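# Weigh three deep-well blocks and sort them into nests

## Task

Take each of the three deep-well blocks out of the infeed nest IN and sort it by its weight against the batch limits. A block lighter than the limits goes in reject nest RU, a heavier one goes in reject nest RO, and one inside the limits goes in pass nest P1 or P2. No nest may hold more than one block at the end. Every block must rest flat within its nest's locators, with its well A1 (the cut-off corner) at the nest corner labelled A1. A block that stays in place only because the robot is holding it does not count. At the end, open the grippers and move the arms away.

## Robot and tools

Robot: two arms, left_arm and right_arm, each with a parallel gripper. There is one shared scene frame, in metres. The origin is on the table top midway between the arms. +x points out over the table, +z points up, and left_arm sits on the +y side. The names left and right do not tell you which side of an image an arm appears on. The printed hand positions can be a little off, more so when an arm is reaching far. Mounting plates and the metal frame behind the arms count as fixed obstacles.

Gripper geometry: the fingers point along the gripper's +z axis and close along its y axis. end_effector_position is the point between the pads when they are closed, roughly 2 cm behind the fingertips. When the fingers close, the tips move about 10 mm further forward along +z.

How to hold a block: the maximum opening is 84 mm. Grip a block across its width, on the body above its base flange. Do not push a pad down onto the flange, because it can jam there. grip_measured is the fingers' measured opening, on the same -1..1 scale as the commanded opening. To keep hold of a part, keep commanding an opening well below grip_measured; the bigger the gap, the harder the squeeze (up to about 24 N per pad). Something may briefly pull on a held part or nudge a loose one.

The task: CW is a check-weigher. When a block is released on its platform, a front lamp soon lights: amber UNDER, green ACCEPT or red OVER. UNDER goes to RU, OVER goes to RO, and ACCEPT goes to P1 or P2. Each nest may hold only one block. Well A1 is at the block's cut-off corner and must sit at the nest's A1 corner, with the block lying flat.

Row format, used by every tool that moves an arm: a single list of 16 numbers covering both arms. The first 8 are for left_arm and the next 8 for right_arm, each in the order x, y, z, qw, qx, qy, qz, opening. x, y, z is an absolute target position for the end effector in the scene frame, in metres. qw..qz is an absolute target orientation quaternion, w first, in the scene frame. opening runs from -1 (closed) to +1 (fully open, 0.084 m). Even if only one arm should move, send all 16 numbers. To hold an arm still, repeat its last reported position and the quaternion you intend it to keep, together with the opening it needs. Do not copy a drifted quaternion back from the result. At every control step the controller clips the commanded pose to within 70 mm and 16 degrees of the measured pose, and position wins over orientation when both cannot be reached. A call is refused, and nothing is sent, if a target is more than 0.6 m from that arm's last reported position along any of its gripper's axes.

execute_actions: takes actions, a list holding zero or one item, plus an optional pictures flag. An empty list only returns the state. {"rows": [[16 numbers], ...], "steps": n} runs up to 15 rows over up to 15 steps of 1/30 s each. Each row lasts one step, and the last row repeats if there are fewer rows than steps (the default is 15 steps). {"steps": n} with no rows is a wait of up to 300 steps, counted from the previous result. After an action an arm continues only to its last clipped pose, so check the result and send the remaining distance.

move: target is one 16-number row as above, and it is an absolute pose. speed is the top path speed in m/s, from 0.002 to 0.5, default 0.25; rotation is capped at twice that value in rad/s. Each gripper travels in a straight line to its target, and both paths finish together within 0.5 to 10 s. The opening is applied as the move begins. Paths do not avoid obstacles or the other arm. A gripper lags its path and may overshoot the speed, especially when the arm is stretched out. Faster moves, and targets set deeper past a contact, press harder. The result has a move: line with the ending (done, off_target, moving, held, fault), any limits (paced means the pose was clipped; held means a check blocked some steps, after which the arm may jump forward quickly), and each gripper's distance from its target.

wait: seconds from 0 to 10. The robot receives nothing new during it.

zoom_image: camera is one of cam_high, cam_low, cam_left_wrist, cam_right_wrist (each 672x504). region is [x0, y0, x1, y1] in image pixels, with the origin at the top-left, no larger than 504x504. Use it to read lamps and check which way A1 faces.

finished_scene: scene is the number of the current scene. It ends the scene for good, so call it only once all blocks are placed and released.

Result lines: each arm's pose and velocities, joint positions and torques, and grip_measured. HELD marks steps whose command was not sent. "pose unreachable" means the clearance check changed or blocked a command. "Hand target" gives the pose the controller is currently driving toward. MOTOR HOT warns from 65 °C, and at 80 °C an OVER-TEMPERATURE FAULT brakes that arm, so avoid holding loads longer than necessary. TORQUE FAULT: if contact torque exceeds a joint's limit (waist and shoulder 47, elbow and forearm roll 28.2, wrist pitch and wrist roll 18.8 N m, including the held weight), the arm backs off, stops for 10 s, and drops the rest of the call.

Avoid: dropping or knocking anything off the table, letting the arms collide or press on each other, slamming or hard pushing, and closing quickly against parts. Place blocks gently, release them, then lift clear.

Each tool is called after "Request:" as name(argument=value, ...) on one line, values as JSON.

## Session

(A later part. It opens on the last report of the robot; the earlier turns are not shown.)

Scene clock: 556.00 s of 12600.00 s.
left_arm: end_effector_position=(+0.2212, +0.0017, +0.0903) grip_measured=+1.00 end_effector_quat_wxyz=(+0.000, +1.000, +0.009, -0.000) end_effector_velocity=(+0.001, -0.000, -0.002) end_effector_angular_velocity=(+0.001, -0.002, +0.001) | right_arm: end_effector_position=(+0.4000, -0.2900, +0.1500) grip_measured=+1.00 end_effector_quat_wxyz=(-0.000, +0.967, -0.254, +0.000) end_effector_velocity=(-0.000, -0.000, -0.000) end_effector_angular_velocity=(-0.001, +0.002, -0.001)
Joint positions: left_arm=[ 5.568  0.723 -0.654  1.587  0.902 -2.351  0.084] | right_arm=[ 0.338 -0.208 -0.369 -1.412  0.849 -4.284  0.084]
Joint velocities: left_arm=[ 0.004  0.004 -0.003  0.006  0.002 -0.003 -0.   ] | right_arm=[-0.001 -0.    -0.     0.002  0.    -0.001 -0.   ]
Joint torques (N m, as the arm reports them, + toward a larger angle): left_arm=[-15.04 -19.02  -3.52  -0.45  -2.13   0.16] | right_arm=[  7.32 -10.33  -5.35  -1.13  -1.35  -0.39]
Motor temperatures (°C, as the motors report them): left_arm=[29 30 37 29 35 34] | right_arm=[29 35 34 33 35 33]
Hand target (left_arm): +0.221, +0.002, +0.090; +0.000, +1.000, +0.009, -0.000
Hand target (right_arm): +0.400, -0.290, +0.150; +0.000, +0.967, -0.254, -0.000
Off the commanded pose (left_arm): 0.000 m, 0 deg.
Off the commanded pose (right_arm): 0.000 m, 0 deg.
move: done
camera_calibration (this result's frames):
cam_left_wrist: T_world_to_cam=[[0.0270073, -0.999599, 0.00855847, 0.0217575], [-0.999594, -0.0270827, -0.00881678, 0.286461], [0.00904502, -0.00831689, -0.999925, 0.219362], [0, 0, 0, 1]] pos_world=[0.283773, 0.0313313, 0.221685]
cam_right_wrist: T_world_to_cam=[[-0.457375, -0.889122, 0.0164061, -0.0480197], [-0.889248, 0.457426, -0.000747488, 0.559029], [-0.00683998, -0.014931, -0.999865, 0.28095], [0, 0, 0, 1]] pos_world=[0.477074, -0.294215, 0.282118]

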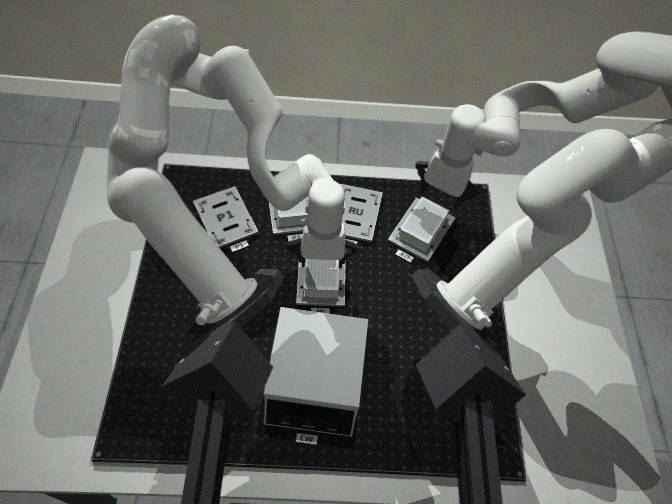

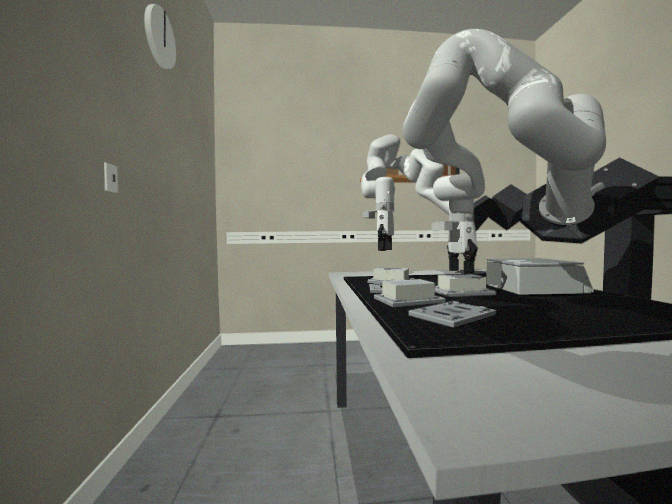

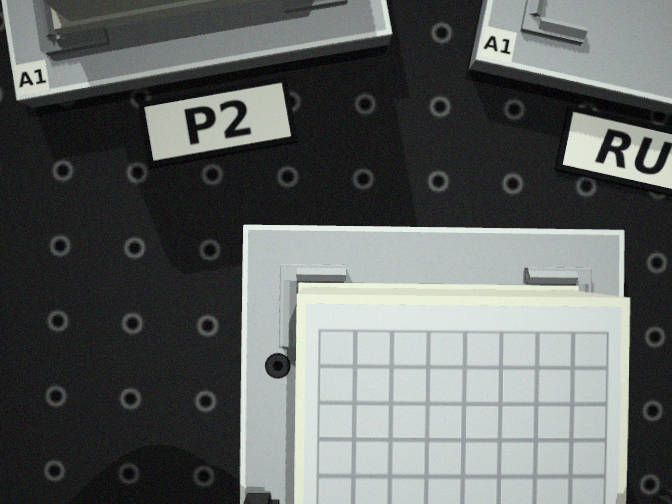

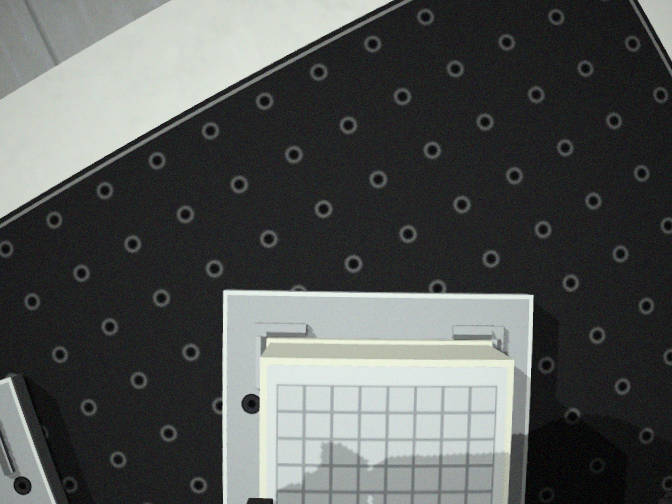

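Request:
move(target=[0.33,0.17,0.13,0,0.98,0.2,0,1,0.40,-0.29,0.15,0,0.9673,-0.2538,0,1], speed=0.12)

Request:
move(target=[0.384,0.27,0.09,0,0.9673,0.2538,0,1,0.40,-0.29,0.15,0,0.9673,-0.2538,0,1], speed=0.08)

Scene clock: 568.97 s of 12600.00 s.
left_arm: end_effector_position=(+0.3300, +0.1694, +0.1299) grip_measured=+1.00 end_effector_quat_wxyz=(-0.000, +0.980, +0.200, -0.000) end_effector_velocity=(+0.001, +0.001, +0.001) end_effector_angular_velocity=(-0.002, +0.002, +0.002) | right_arm: end_effector_position=(+0.4000, -0.2900, +0.1500) grip_measured=+1.00 end_effector_quat_wxyz=(-0.000, +0.967, -0.254, -0.000) end_effector_velocity=(+0.000, -0.001, -0.000) end_effector_angular_velocity=(-0.002, +0.000, -0.001)
Joint positions: left_arm=[ 5.938 -0.101 -0.302  1.56   0.838 -2.125  0.084] | right_arm=[ 0.338 -0.208 -0.369 -1.412  0.849 -4.284  0.084]
Joint velocities: left_arm=[ 0.003 -0.011  0.002 -0.007 -0.004  0.011  0.   ] | right_arm=[ 0.    -0.    -0.     0.001  0.003  0.001 -0.   ]
Joint torques (N m, as the arm reports them, + toward a larger angle): left_arm=[ -8.55 -15.32  -4.    -0.55  -2.18   0.13] | right_arm=[  6.89 -10.14  -5.48  -0.97  -1.38   0.08]
Motor temperatures (°C, as the motors report them): left_arm=[29 30 35 29 35 34] | right_arm=[29 35 34 33 35 33]
Hand target (left_arm): +0.330, +0.170, +0.130; -0.000, +0.980, +0.200, -0.000
Hand target (right_arm): +0.400, -0.290, +0.150; -0.000, +0.967, -0.254, -0.000
Off the commanded pose (left_arm): 0.001 m, 0 deg.
Off the commanded pose (right_arm): 0.000 m, 0 deg.
After step 90, 7.73 s passed at rest.
move: done
camera_calibration (this result's frames):
cam_left_wrist: T_world_to_cam=[[0.400089, -0.916447, 0.00737602, 0.0490255], [-0.916409, -0.400144, -0.00894364, 0.435841], [0.0111478, -0.0031812, -0.999933, 0.257808], [0, 0, 0, 1]] pos_world=[0.37692, 0.220149, 0.261327]
cam_right_wrist: T_world_to_cam=[[-0.457375, -0.889122, 0.0164062, -0.0480197], [-0.889247, 0.457426, -0.000747371, 0.559029], [-0.00684012, -0.014931, -0.999865, 0.28095], [0, 0, 0, 1]] pos_world=[0.477074, -0.294215, 0.282118]

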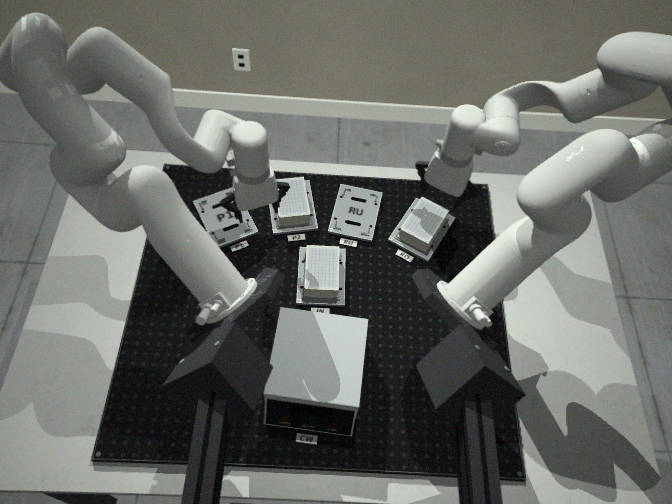

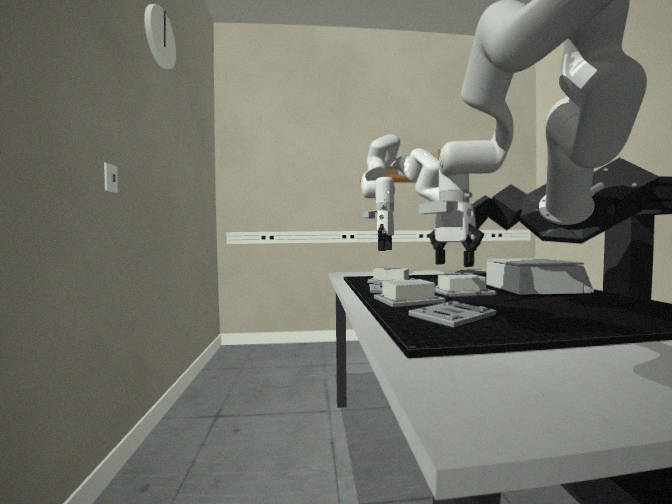

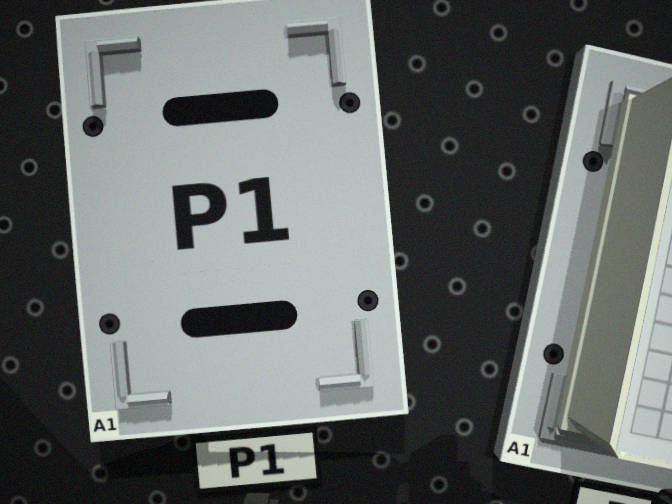

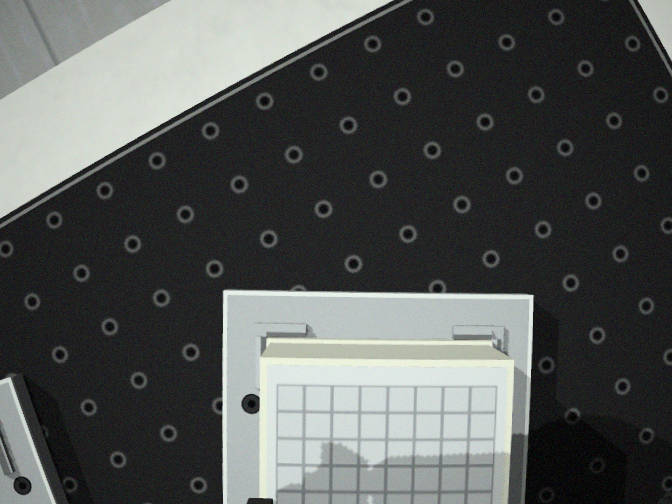

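Scene clock: 570.93 s of 12600.00 s.
left_arm: end_effector_position=(+0.3842, +0.2686, +0.0907) grip_measured=+1.00 end_effector_quat_wxyz=(-0.036, +0.967, +0.253, +0.003) end_effector_velocity=(+0.001, +0.001, -0.001) end_effector_angular_velocity=(+0.007, +0.002, +0.001) | right_arm: end_effector_position=(+0.4000, -0.2900, +0.1500) grip_measured=+1.00 end_effector_quat_wxyz=(+0.000, +0.967, -0.254, +0.000) end_effector_velocity=(-0.000, -0.000, -0.000) end_effector_angular_velocity=(-0.001, +0.002, -0.002)
Joint positions: left_arm=[ 6.28  -0.214 -0.386  1.654  0.737 -1.957  0.084] | right_arm=[ 0.338 -0.208 -0.369 -1.412  0.849 -4.284  0.084]
Joint velocities: left_arm=[-0.001  0.006 -0.007 -0.003  0.008  0.001  0.   ] | right_arm=[-0.001  0.    -0.     0.001  0.001  0.     0.   ]
Joint torques (N m, as the arm reports them, + toward a larger angle): left_arm=[ -5.98 -19.57  -3.38  -0.47  -1.93   0.05] | right_arm=[  7.07 -10.3   -5.3   -1.17  -1.29  -0.27]
Motor temperatures (°C, as the motors report them): left_arm=[29 30 35 29 35 34] | right_arm=[29 35 34 33 35 33]
Hand target (left_arm): +0.384, +0.269, +0.090; -0.036, +0.967, +0.254, +0.003
Hand target (right_arm): +0.400, -0.290, +0.150; -0.000, +0.967, -0.254, -0.000
Off the commanded pose (left_arm): 0.002 m, 4 deg.
Off the commanded pose (right_arm): 0.000 m, 0 deg.
joint sent to its limit (left arm) — the command would take joint 1 (waist) past its upper limit, so that joint was sent only as far as its limit.
move: off_target (left_arm)
camera_calibration (this result's frames):
cam_left_wrist: T_world_to_cam=[[0.49853, -0.864825, -0.0595549, 0.0729488], [-0.866872, -0.497417, -0.0333014, 0.534192], [-0.000823702, 0.0682283, -0.997669, 0.20353], [0, 0, 0, 1]] pos_world=[0.426877, 0.314917, 0.225189]
cam_right_wrist: T_world_to_cam=[[-0.457375, -0.889122, 0.0164062, -0.0480197], [-0.889247, 0.457426, -0.000747521, 0.559029], [-0.00683998, -0.0149311, -0.999865, 0.28095], [0, 0, 0, 1]] pos_world=[0.477074, -0.294215, 0.282118]

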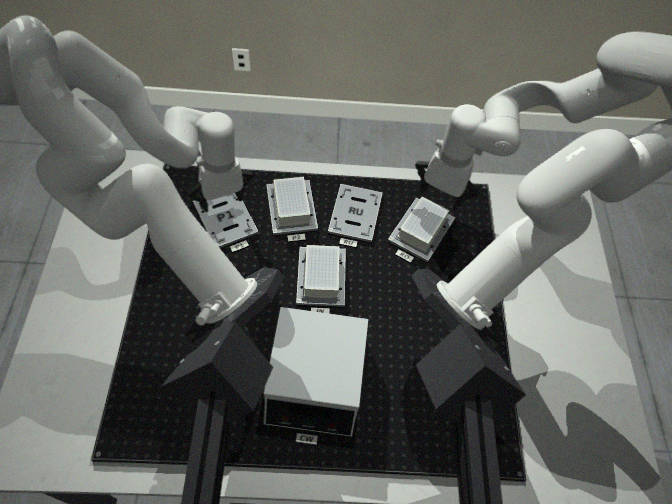

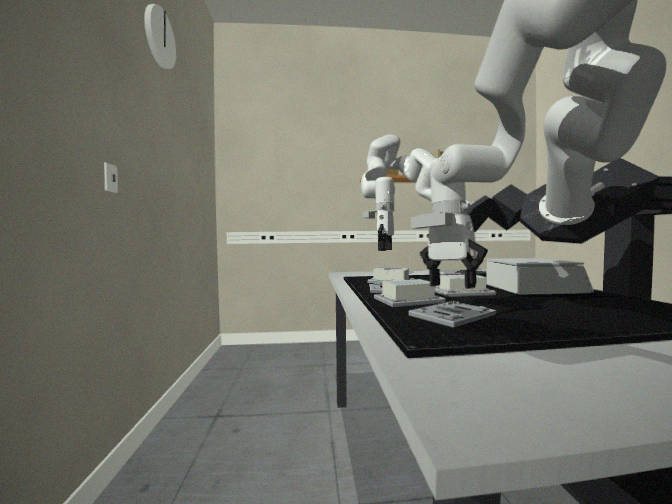

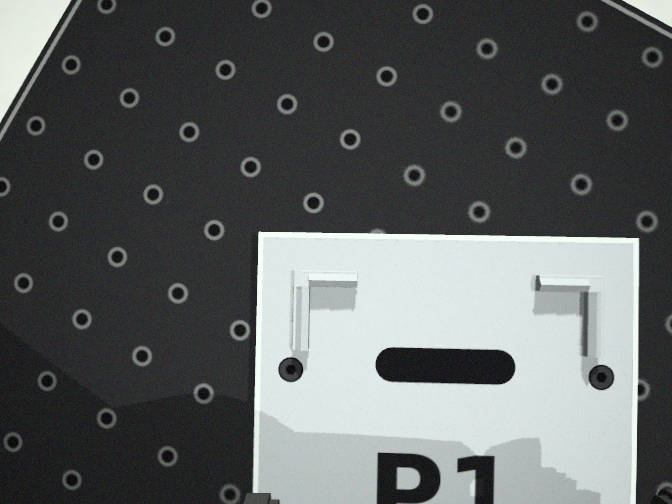

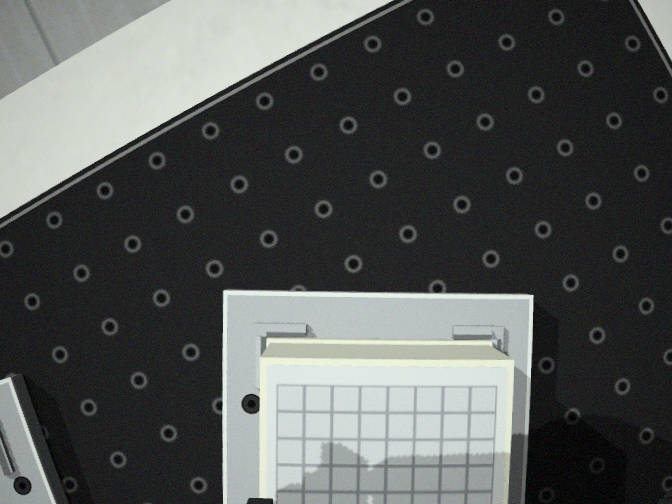

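Request:
move(target=[0.534,0.315,0.401,0.332,0.9026,0,-0.274,1,0.40,-0.29,0.15,0,0.9673,-0.2538,0,1], speed=0.2)

Request:
move(target=[0.385,0.134,0.691,0.4245,0.7817,-0.4513,-0.0713,1,0.40,-0.29,0.15,0,0.9673,-0.2538,0,1], speed=0.2)

Request:
move(target=[0.061,0.249,0.836,0.4033,0.4513,-0.7817,0.1505,1,0.40,-0.29,0.15,0,0.9673,-0.2538,0,1], speed=0.2)

Scene clock: 626.73 s of 12600.00 s.
left_arm: end_effector_position=(+0.5334, +0.3152, +0.4004) grip_measured=+1.00 end_effector_quat_wxyz=(+0.332, +0.903, +0.001, -0.273) end_effector_velocity=(+0.002, +0.001, +0.003) end_effector_angular_velocity=(-0.005, +0.006, -0.004) | right_arm: end_effector_position=(+0.4000, -0.2900, +0.1500) grip_measured=+1.00 end_effector_quat_wxyz=(+0.000, +0.967, -0.254, -0.000) end_effector_velocity=(-0.000, +0.000, -0.000) end_effector_angular_velocity=(+0.001, +0.000, +0.001)
Joint positions: left_arm=[ 6.074 -0.331 -1.361  0.018  1.694 -0.212  0.084] | right_arm=[ 0.338 -0.208 -0.369 -1.412  0.849 -4.284  0.084]
Joint velocities: left_arm=[ 0.001  0.011 -0.021 -0.005  0.017  0.002 -0.   ] | right_arm=[-0.001  0.    -0.     0.    -0.001 -0.001 -0.   ]
Joint torques (N m, as the arm reports them, + toward a larger angle): left_arm=[ -8.02 -25.67 -14.52  -1.61  -0.68   0.12] | right_arm=[  7.45 -10.31  -5.3   -0.85  -1.34   0.03]
Motor temperatures (°C, as the motors report them): left_arm=[29 30 34 29 35 34] | right_arm=[29 35 34 33 35 33]
Hand target (left_arm): +0.534, +0.315, +0.401; +0.332, +0.903, +0.001, -0.274
Hand target (right_arm): +0.400, -0.290, +0.150; -0.000, +0.967, -0.254, +0.000
Off the commanded pose (left_arm): 0.001 m, 0 deg.
Off the commanded pose (right_arm): 0.000 m, 0 deg.
After step 90, 49.60 s passed at rest.
move: done
camera_calibration (this result's frames):
cam_left_wrist: T_world_to_cam=[[0.19488, -0.776564, 0.599141, -0.0722587], [-0.853304, 0.166965, 0.493959, 0.269263], [-0.483627, -0.607512, -0.630107, 0.832815], [0, 0, 0, 1]] pos_world=[0.646616, 0.404873, 0.43505]
cam_right_wrist: T_world_to_cam=[[-0.457375, -0.889122, 0.0164063, -0.0480198], [-0.889248, 0.457426, -0.00074743, 0.559029], [-0.00684009, -0.0149311, -0.999865, 0.28095], [0, 0, 0, 1]] pos_world=[0.477074, -0.294215, 0.282118]

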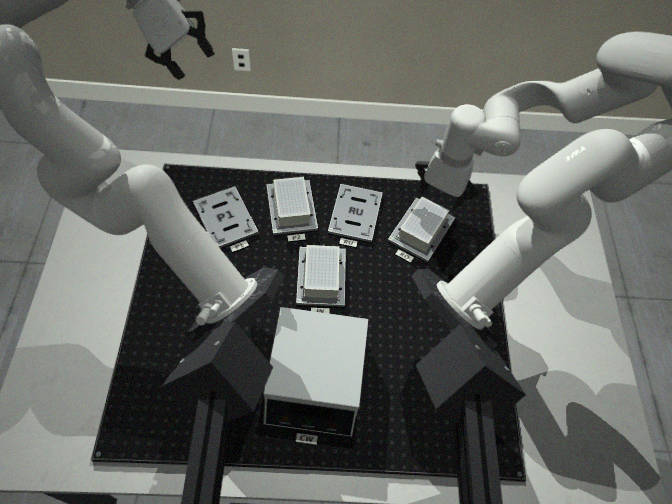

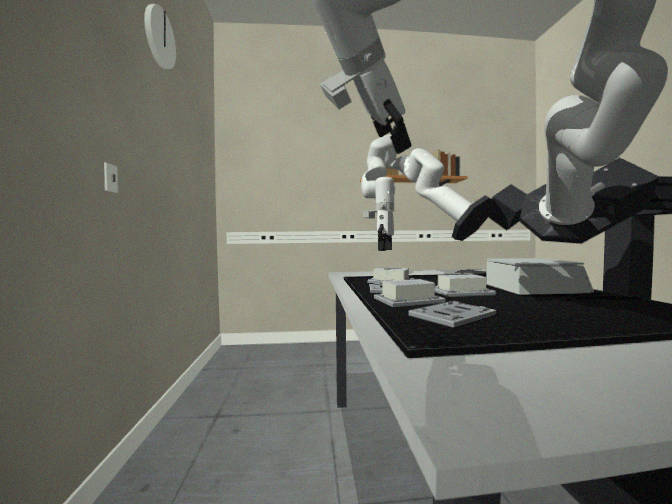

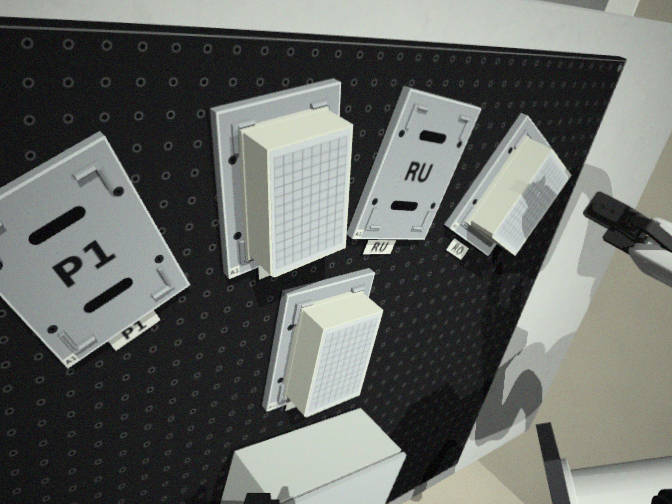

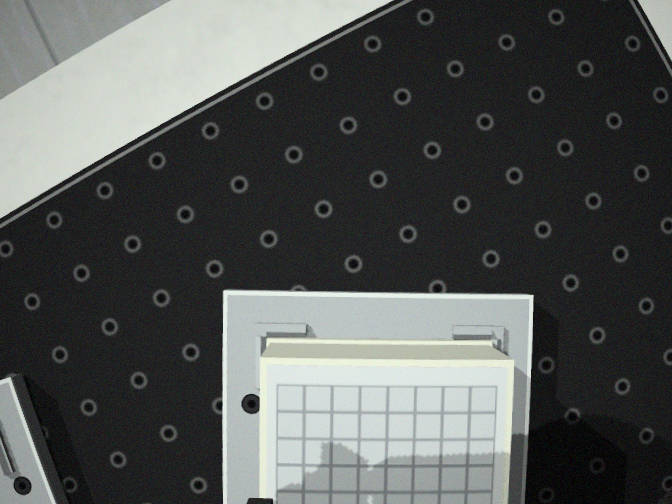

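Scene clock: 629.90 s of 12600.00 s.
left_arm: end_effector_position=(+0.3848, +0.1345, +0.6907) grip_measured=+1.00 end_effector_quat_wxyz=(+0.424, +0.783, -0.451, -0.070) end_effector_velocity=(-0.001, -0.002, +0.002) end_effector_angular_velocity=(-0.002, -0.003, -0.004) | right_arm: end_effector_position=(+0.4000, -0.2900, +0.1500) grip_measured=+1.00 end_effector_quat_wxyz=(+0.000, +0.967, -0.254, -0.000) end_effector_velocity=(+0.000, +0.000, +0.000) end_effector_angular_velocity=(+0.002, +0.000, +0.000)
Joint positions: left_arm=[ 5.032 -0.271 -1.406  0.009  1.693 -0.208  0.084] | right_arm=[ 0.338 -0.208 -0.369 -1.412  0.849 -4.284  0.084]
Joint velocities: left_arm=[-0.004  0.006 -0.005 -0.    -0.     0.001 -0.   ] | right_arm=[-0.    -0.    -0.     0.    -0.002 -0.001  0.   ]
Joint torques (N m, as the arm reports them, + toward a larger angle): left_arm=[ -9.41   1.11 -10.77  -1.48  -2.31   0.17] | right_arm=[  6.85 -10.77  -5.03  -0.68  -1.34  -0.15]
Motor temperatures (°C, as the motors report them): left_arm=[29 30 34 29 35 34] | right_arm=[29 35 34 33 35 33]
Hand target (left_arm): +0.385, +0.134, +0.691; +0.423, +0.782, -0.451, -0.070
Hand target (right_arm): +0.400, -0.290, +0.150; +0.000, +0.967, -0.254, -0.000
Off the commanded pose (left_arm): 0.001 m, 0 deg.
Off the commanded pose (right_arm): 0.000 m, 0 deg.
move: done
camera_calibration (this result's frames):
cam_left_wrist: T_world_to_cam=[[-0.636536, -0.237311, 0.73383, -0.203239], [-0.594515, 0.757091, -0.270859, 0.378527], [-0.491298, -0.608684, -0.623, 0.832368], [0, 0, 0, 1]] pos_world=[0.504612, 0.171839, 0.770236]
cam_right_wrist: T_world_to_cam=[[-0.457375, -0.889122, 0.0164062, -0.0480197], [-0.889247, 0.457426, -0.000747375, 0.559029], [-0.00684013, -0.014931, -0.999865, 0.28095], [0, 0, 0, 1]] pos_world=[0.477074, -0.294215, 0.282118]

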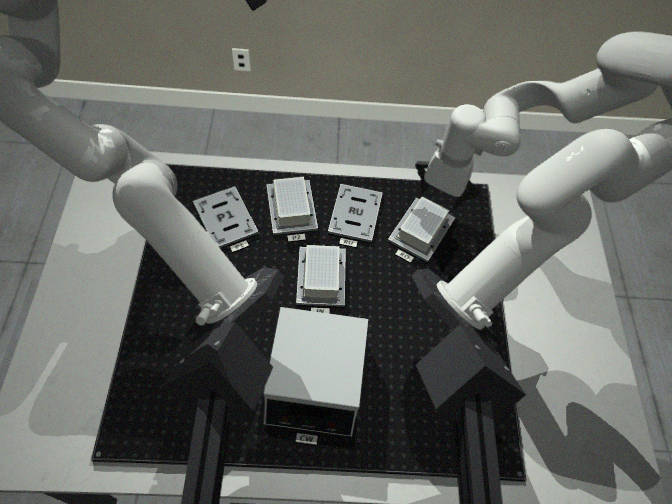

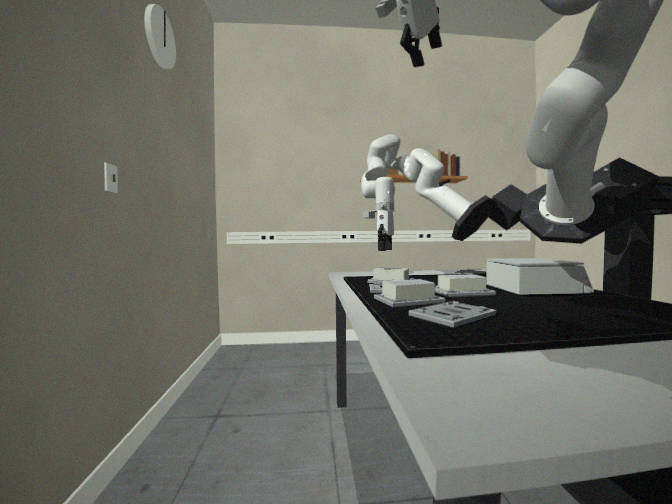

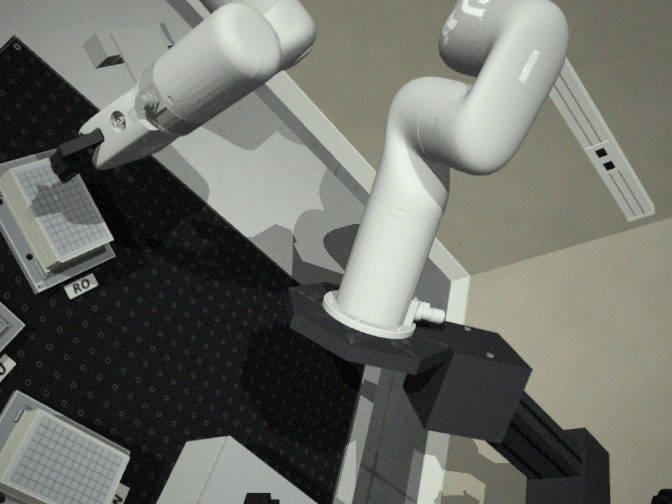

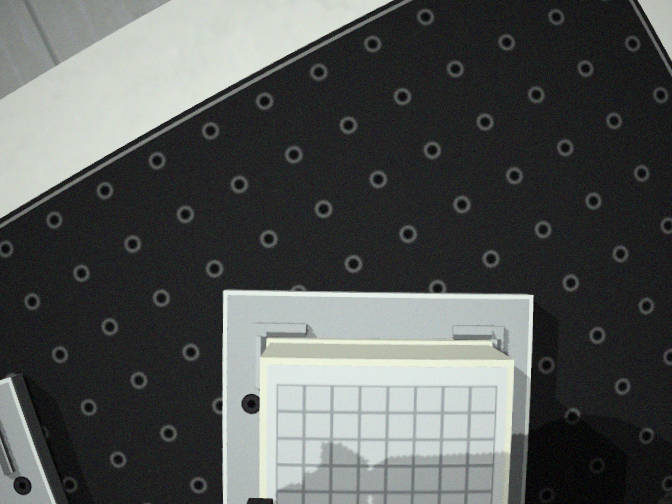

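Scene clock: 633.07 s of 12600.00 s.
left_arm: end_effector_position=(+0.0614, +0.2493, +0.8355) grip_measured=+1.00 end_effector_quat_wxyz=(-0.403, -0.452, +0.781, -0.152) end_effector_velocity=(-0.002, +0.001, +0.001) end_effector_angular_velocity=(-0.001, -0.005, -0.004) | right_arm: end_effector_position=(+0.4000, -0.2900, +0.1500) grip_measured=+1.00 end_effector_quat_wxyz=(+0.000, +0.967, -0.254, +0.000) end_effector_velocity=(+0.000, -0.000, -0.000) end_effector_angular_velocity=(-0.001, -0.001, -0.001)
Joint positions: left_arm=[ 4.031 -0.245 -1.433 -0.008  1.69  -0.164  0.084] | right_arm=[ 0.338 -0.208 -0.369 -1.412  0.849 -4.284  0.084]
Joint velocities: left_arm=[-0.004  0.006 -0.005 -0.     0.002  0.001  0.   ] | right_arm=[-0.001 -0.     0.    -0.001  0.     0.001 -0.   ]
Joint torques (N m, as the arm reports them, + toward a larger angle): left_arm=[-1.04 13.69 -8.9  -0.54 -3.07  0.14] | right_arm=[  7.58 -10.15  -5.19  -1.06  -1.16  -0.02]
Motor temperatures (°C, as the motors report them): left_arm=[29 30 34 29 35 34] | right_arm=[29 35 34 33 35 33]
Hand target (left_arm): +0.061, +0.249, +0.836; -0.403, -0.452, +0.781, -0.152
Hand target (right_arm): +0.400, -0.290, +0.150; -0.000, +0.967, -0.254, +0.000
Off the commanded pose (left_arm): 0.001 m, 0 deg.
Off the commanded pose (right_arm): 0.000 m, 0 deg.
move: done
camera_calibration (this result's frames):
cam_left_wrist: T_world_to_cam=[[-0.827237, 0.544191, 0.139768, -0.174904], [0.253421, 0.583412, -0.771627, 0.548261], [-0.501455, -0.602899, -0.620529, 0.830627], [0, 0, 0, 1]] pos_world=[0.132894, 0.276104, 0.962927]
cam_right_wrist: T_world_to_cam=[[-0.457375, -0.889122, 0.0164062, -0.0480196], [-0.889247, 0.457426, -0.000747521, 0.559029], [-0.00684, -0.0149311, -0.999865, 0.28095], [0, 0, 0, 1]] pos_world=[0.477074, -0.294215, 0.282118]

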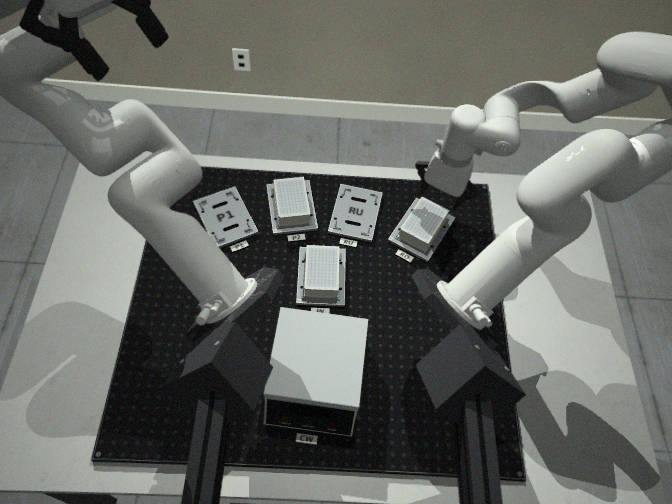

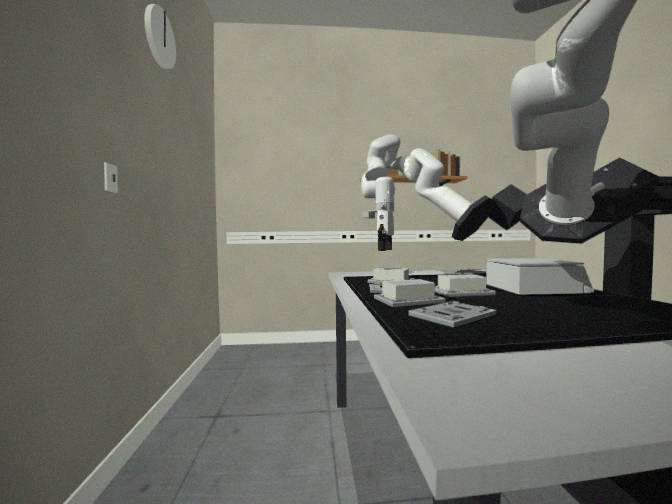

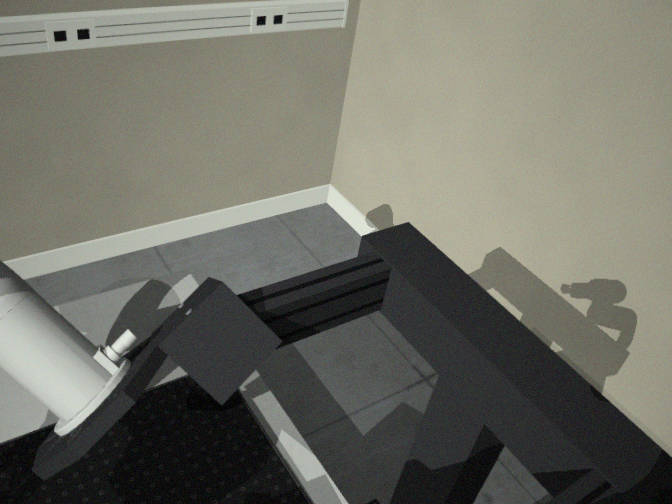

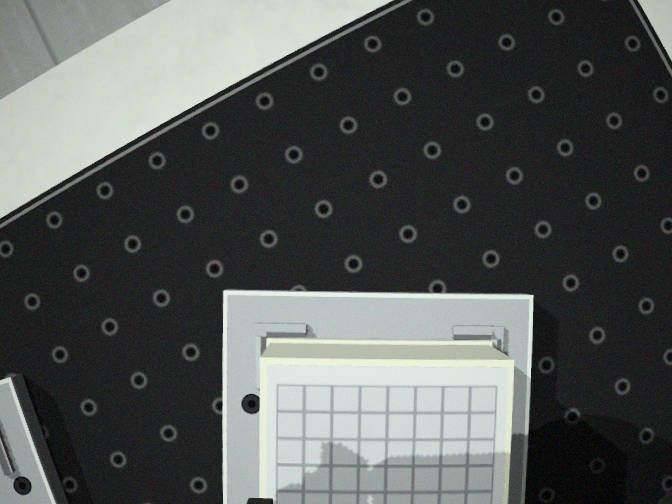

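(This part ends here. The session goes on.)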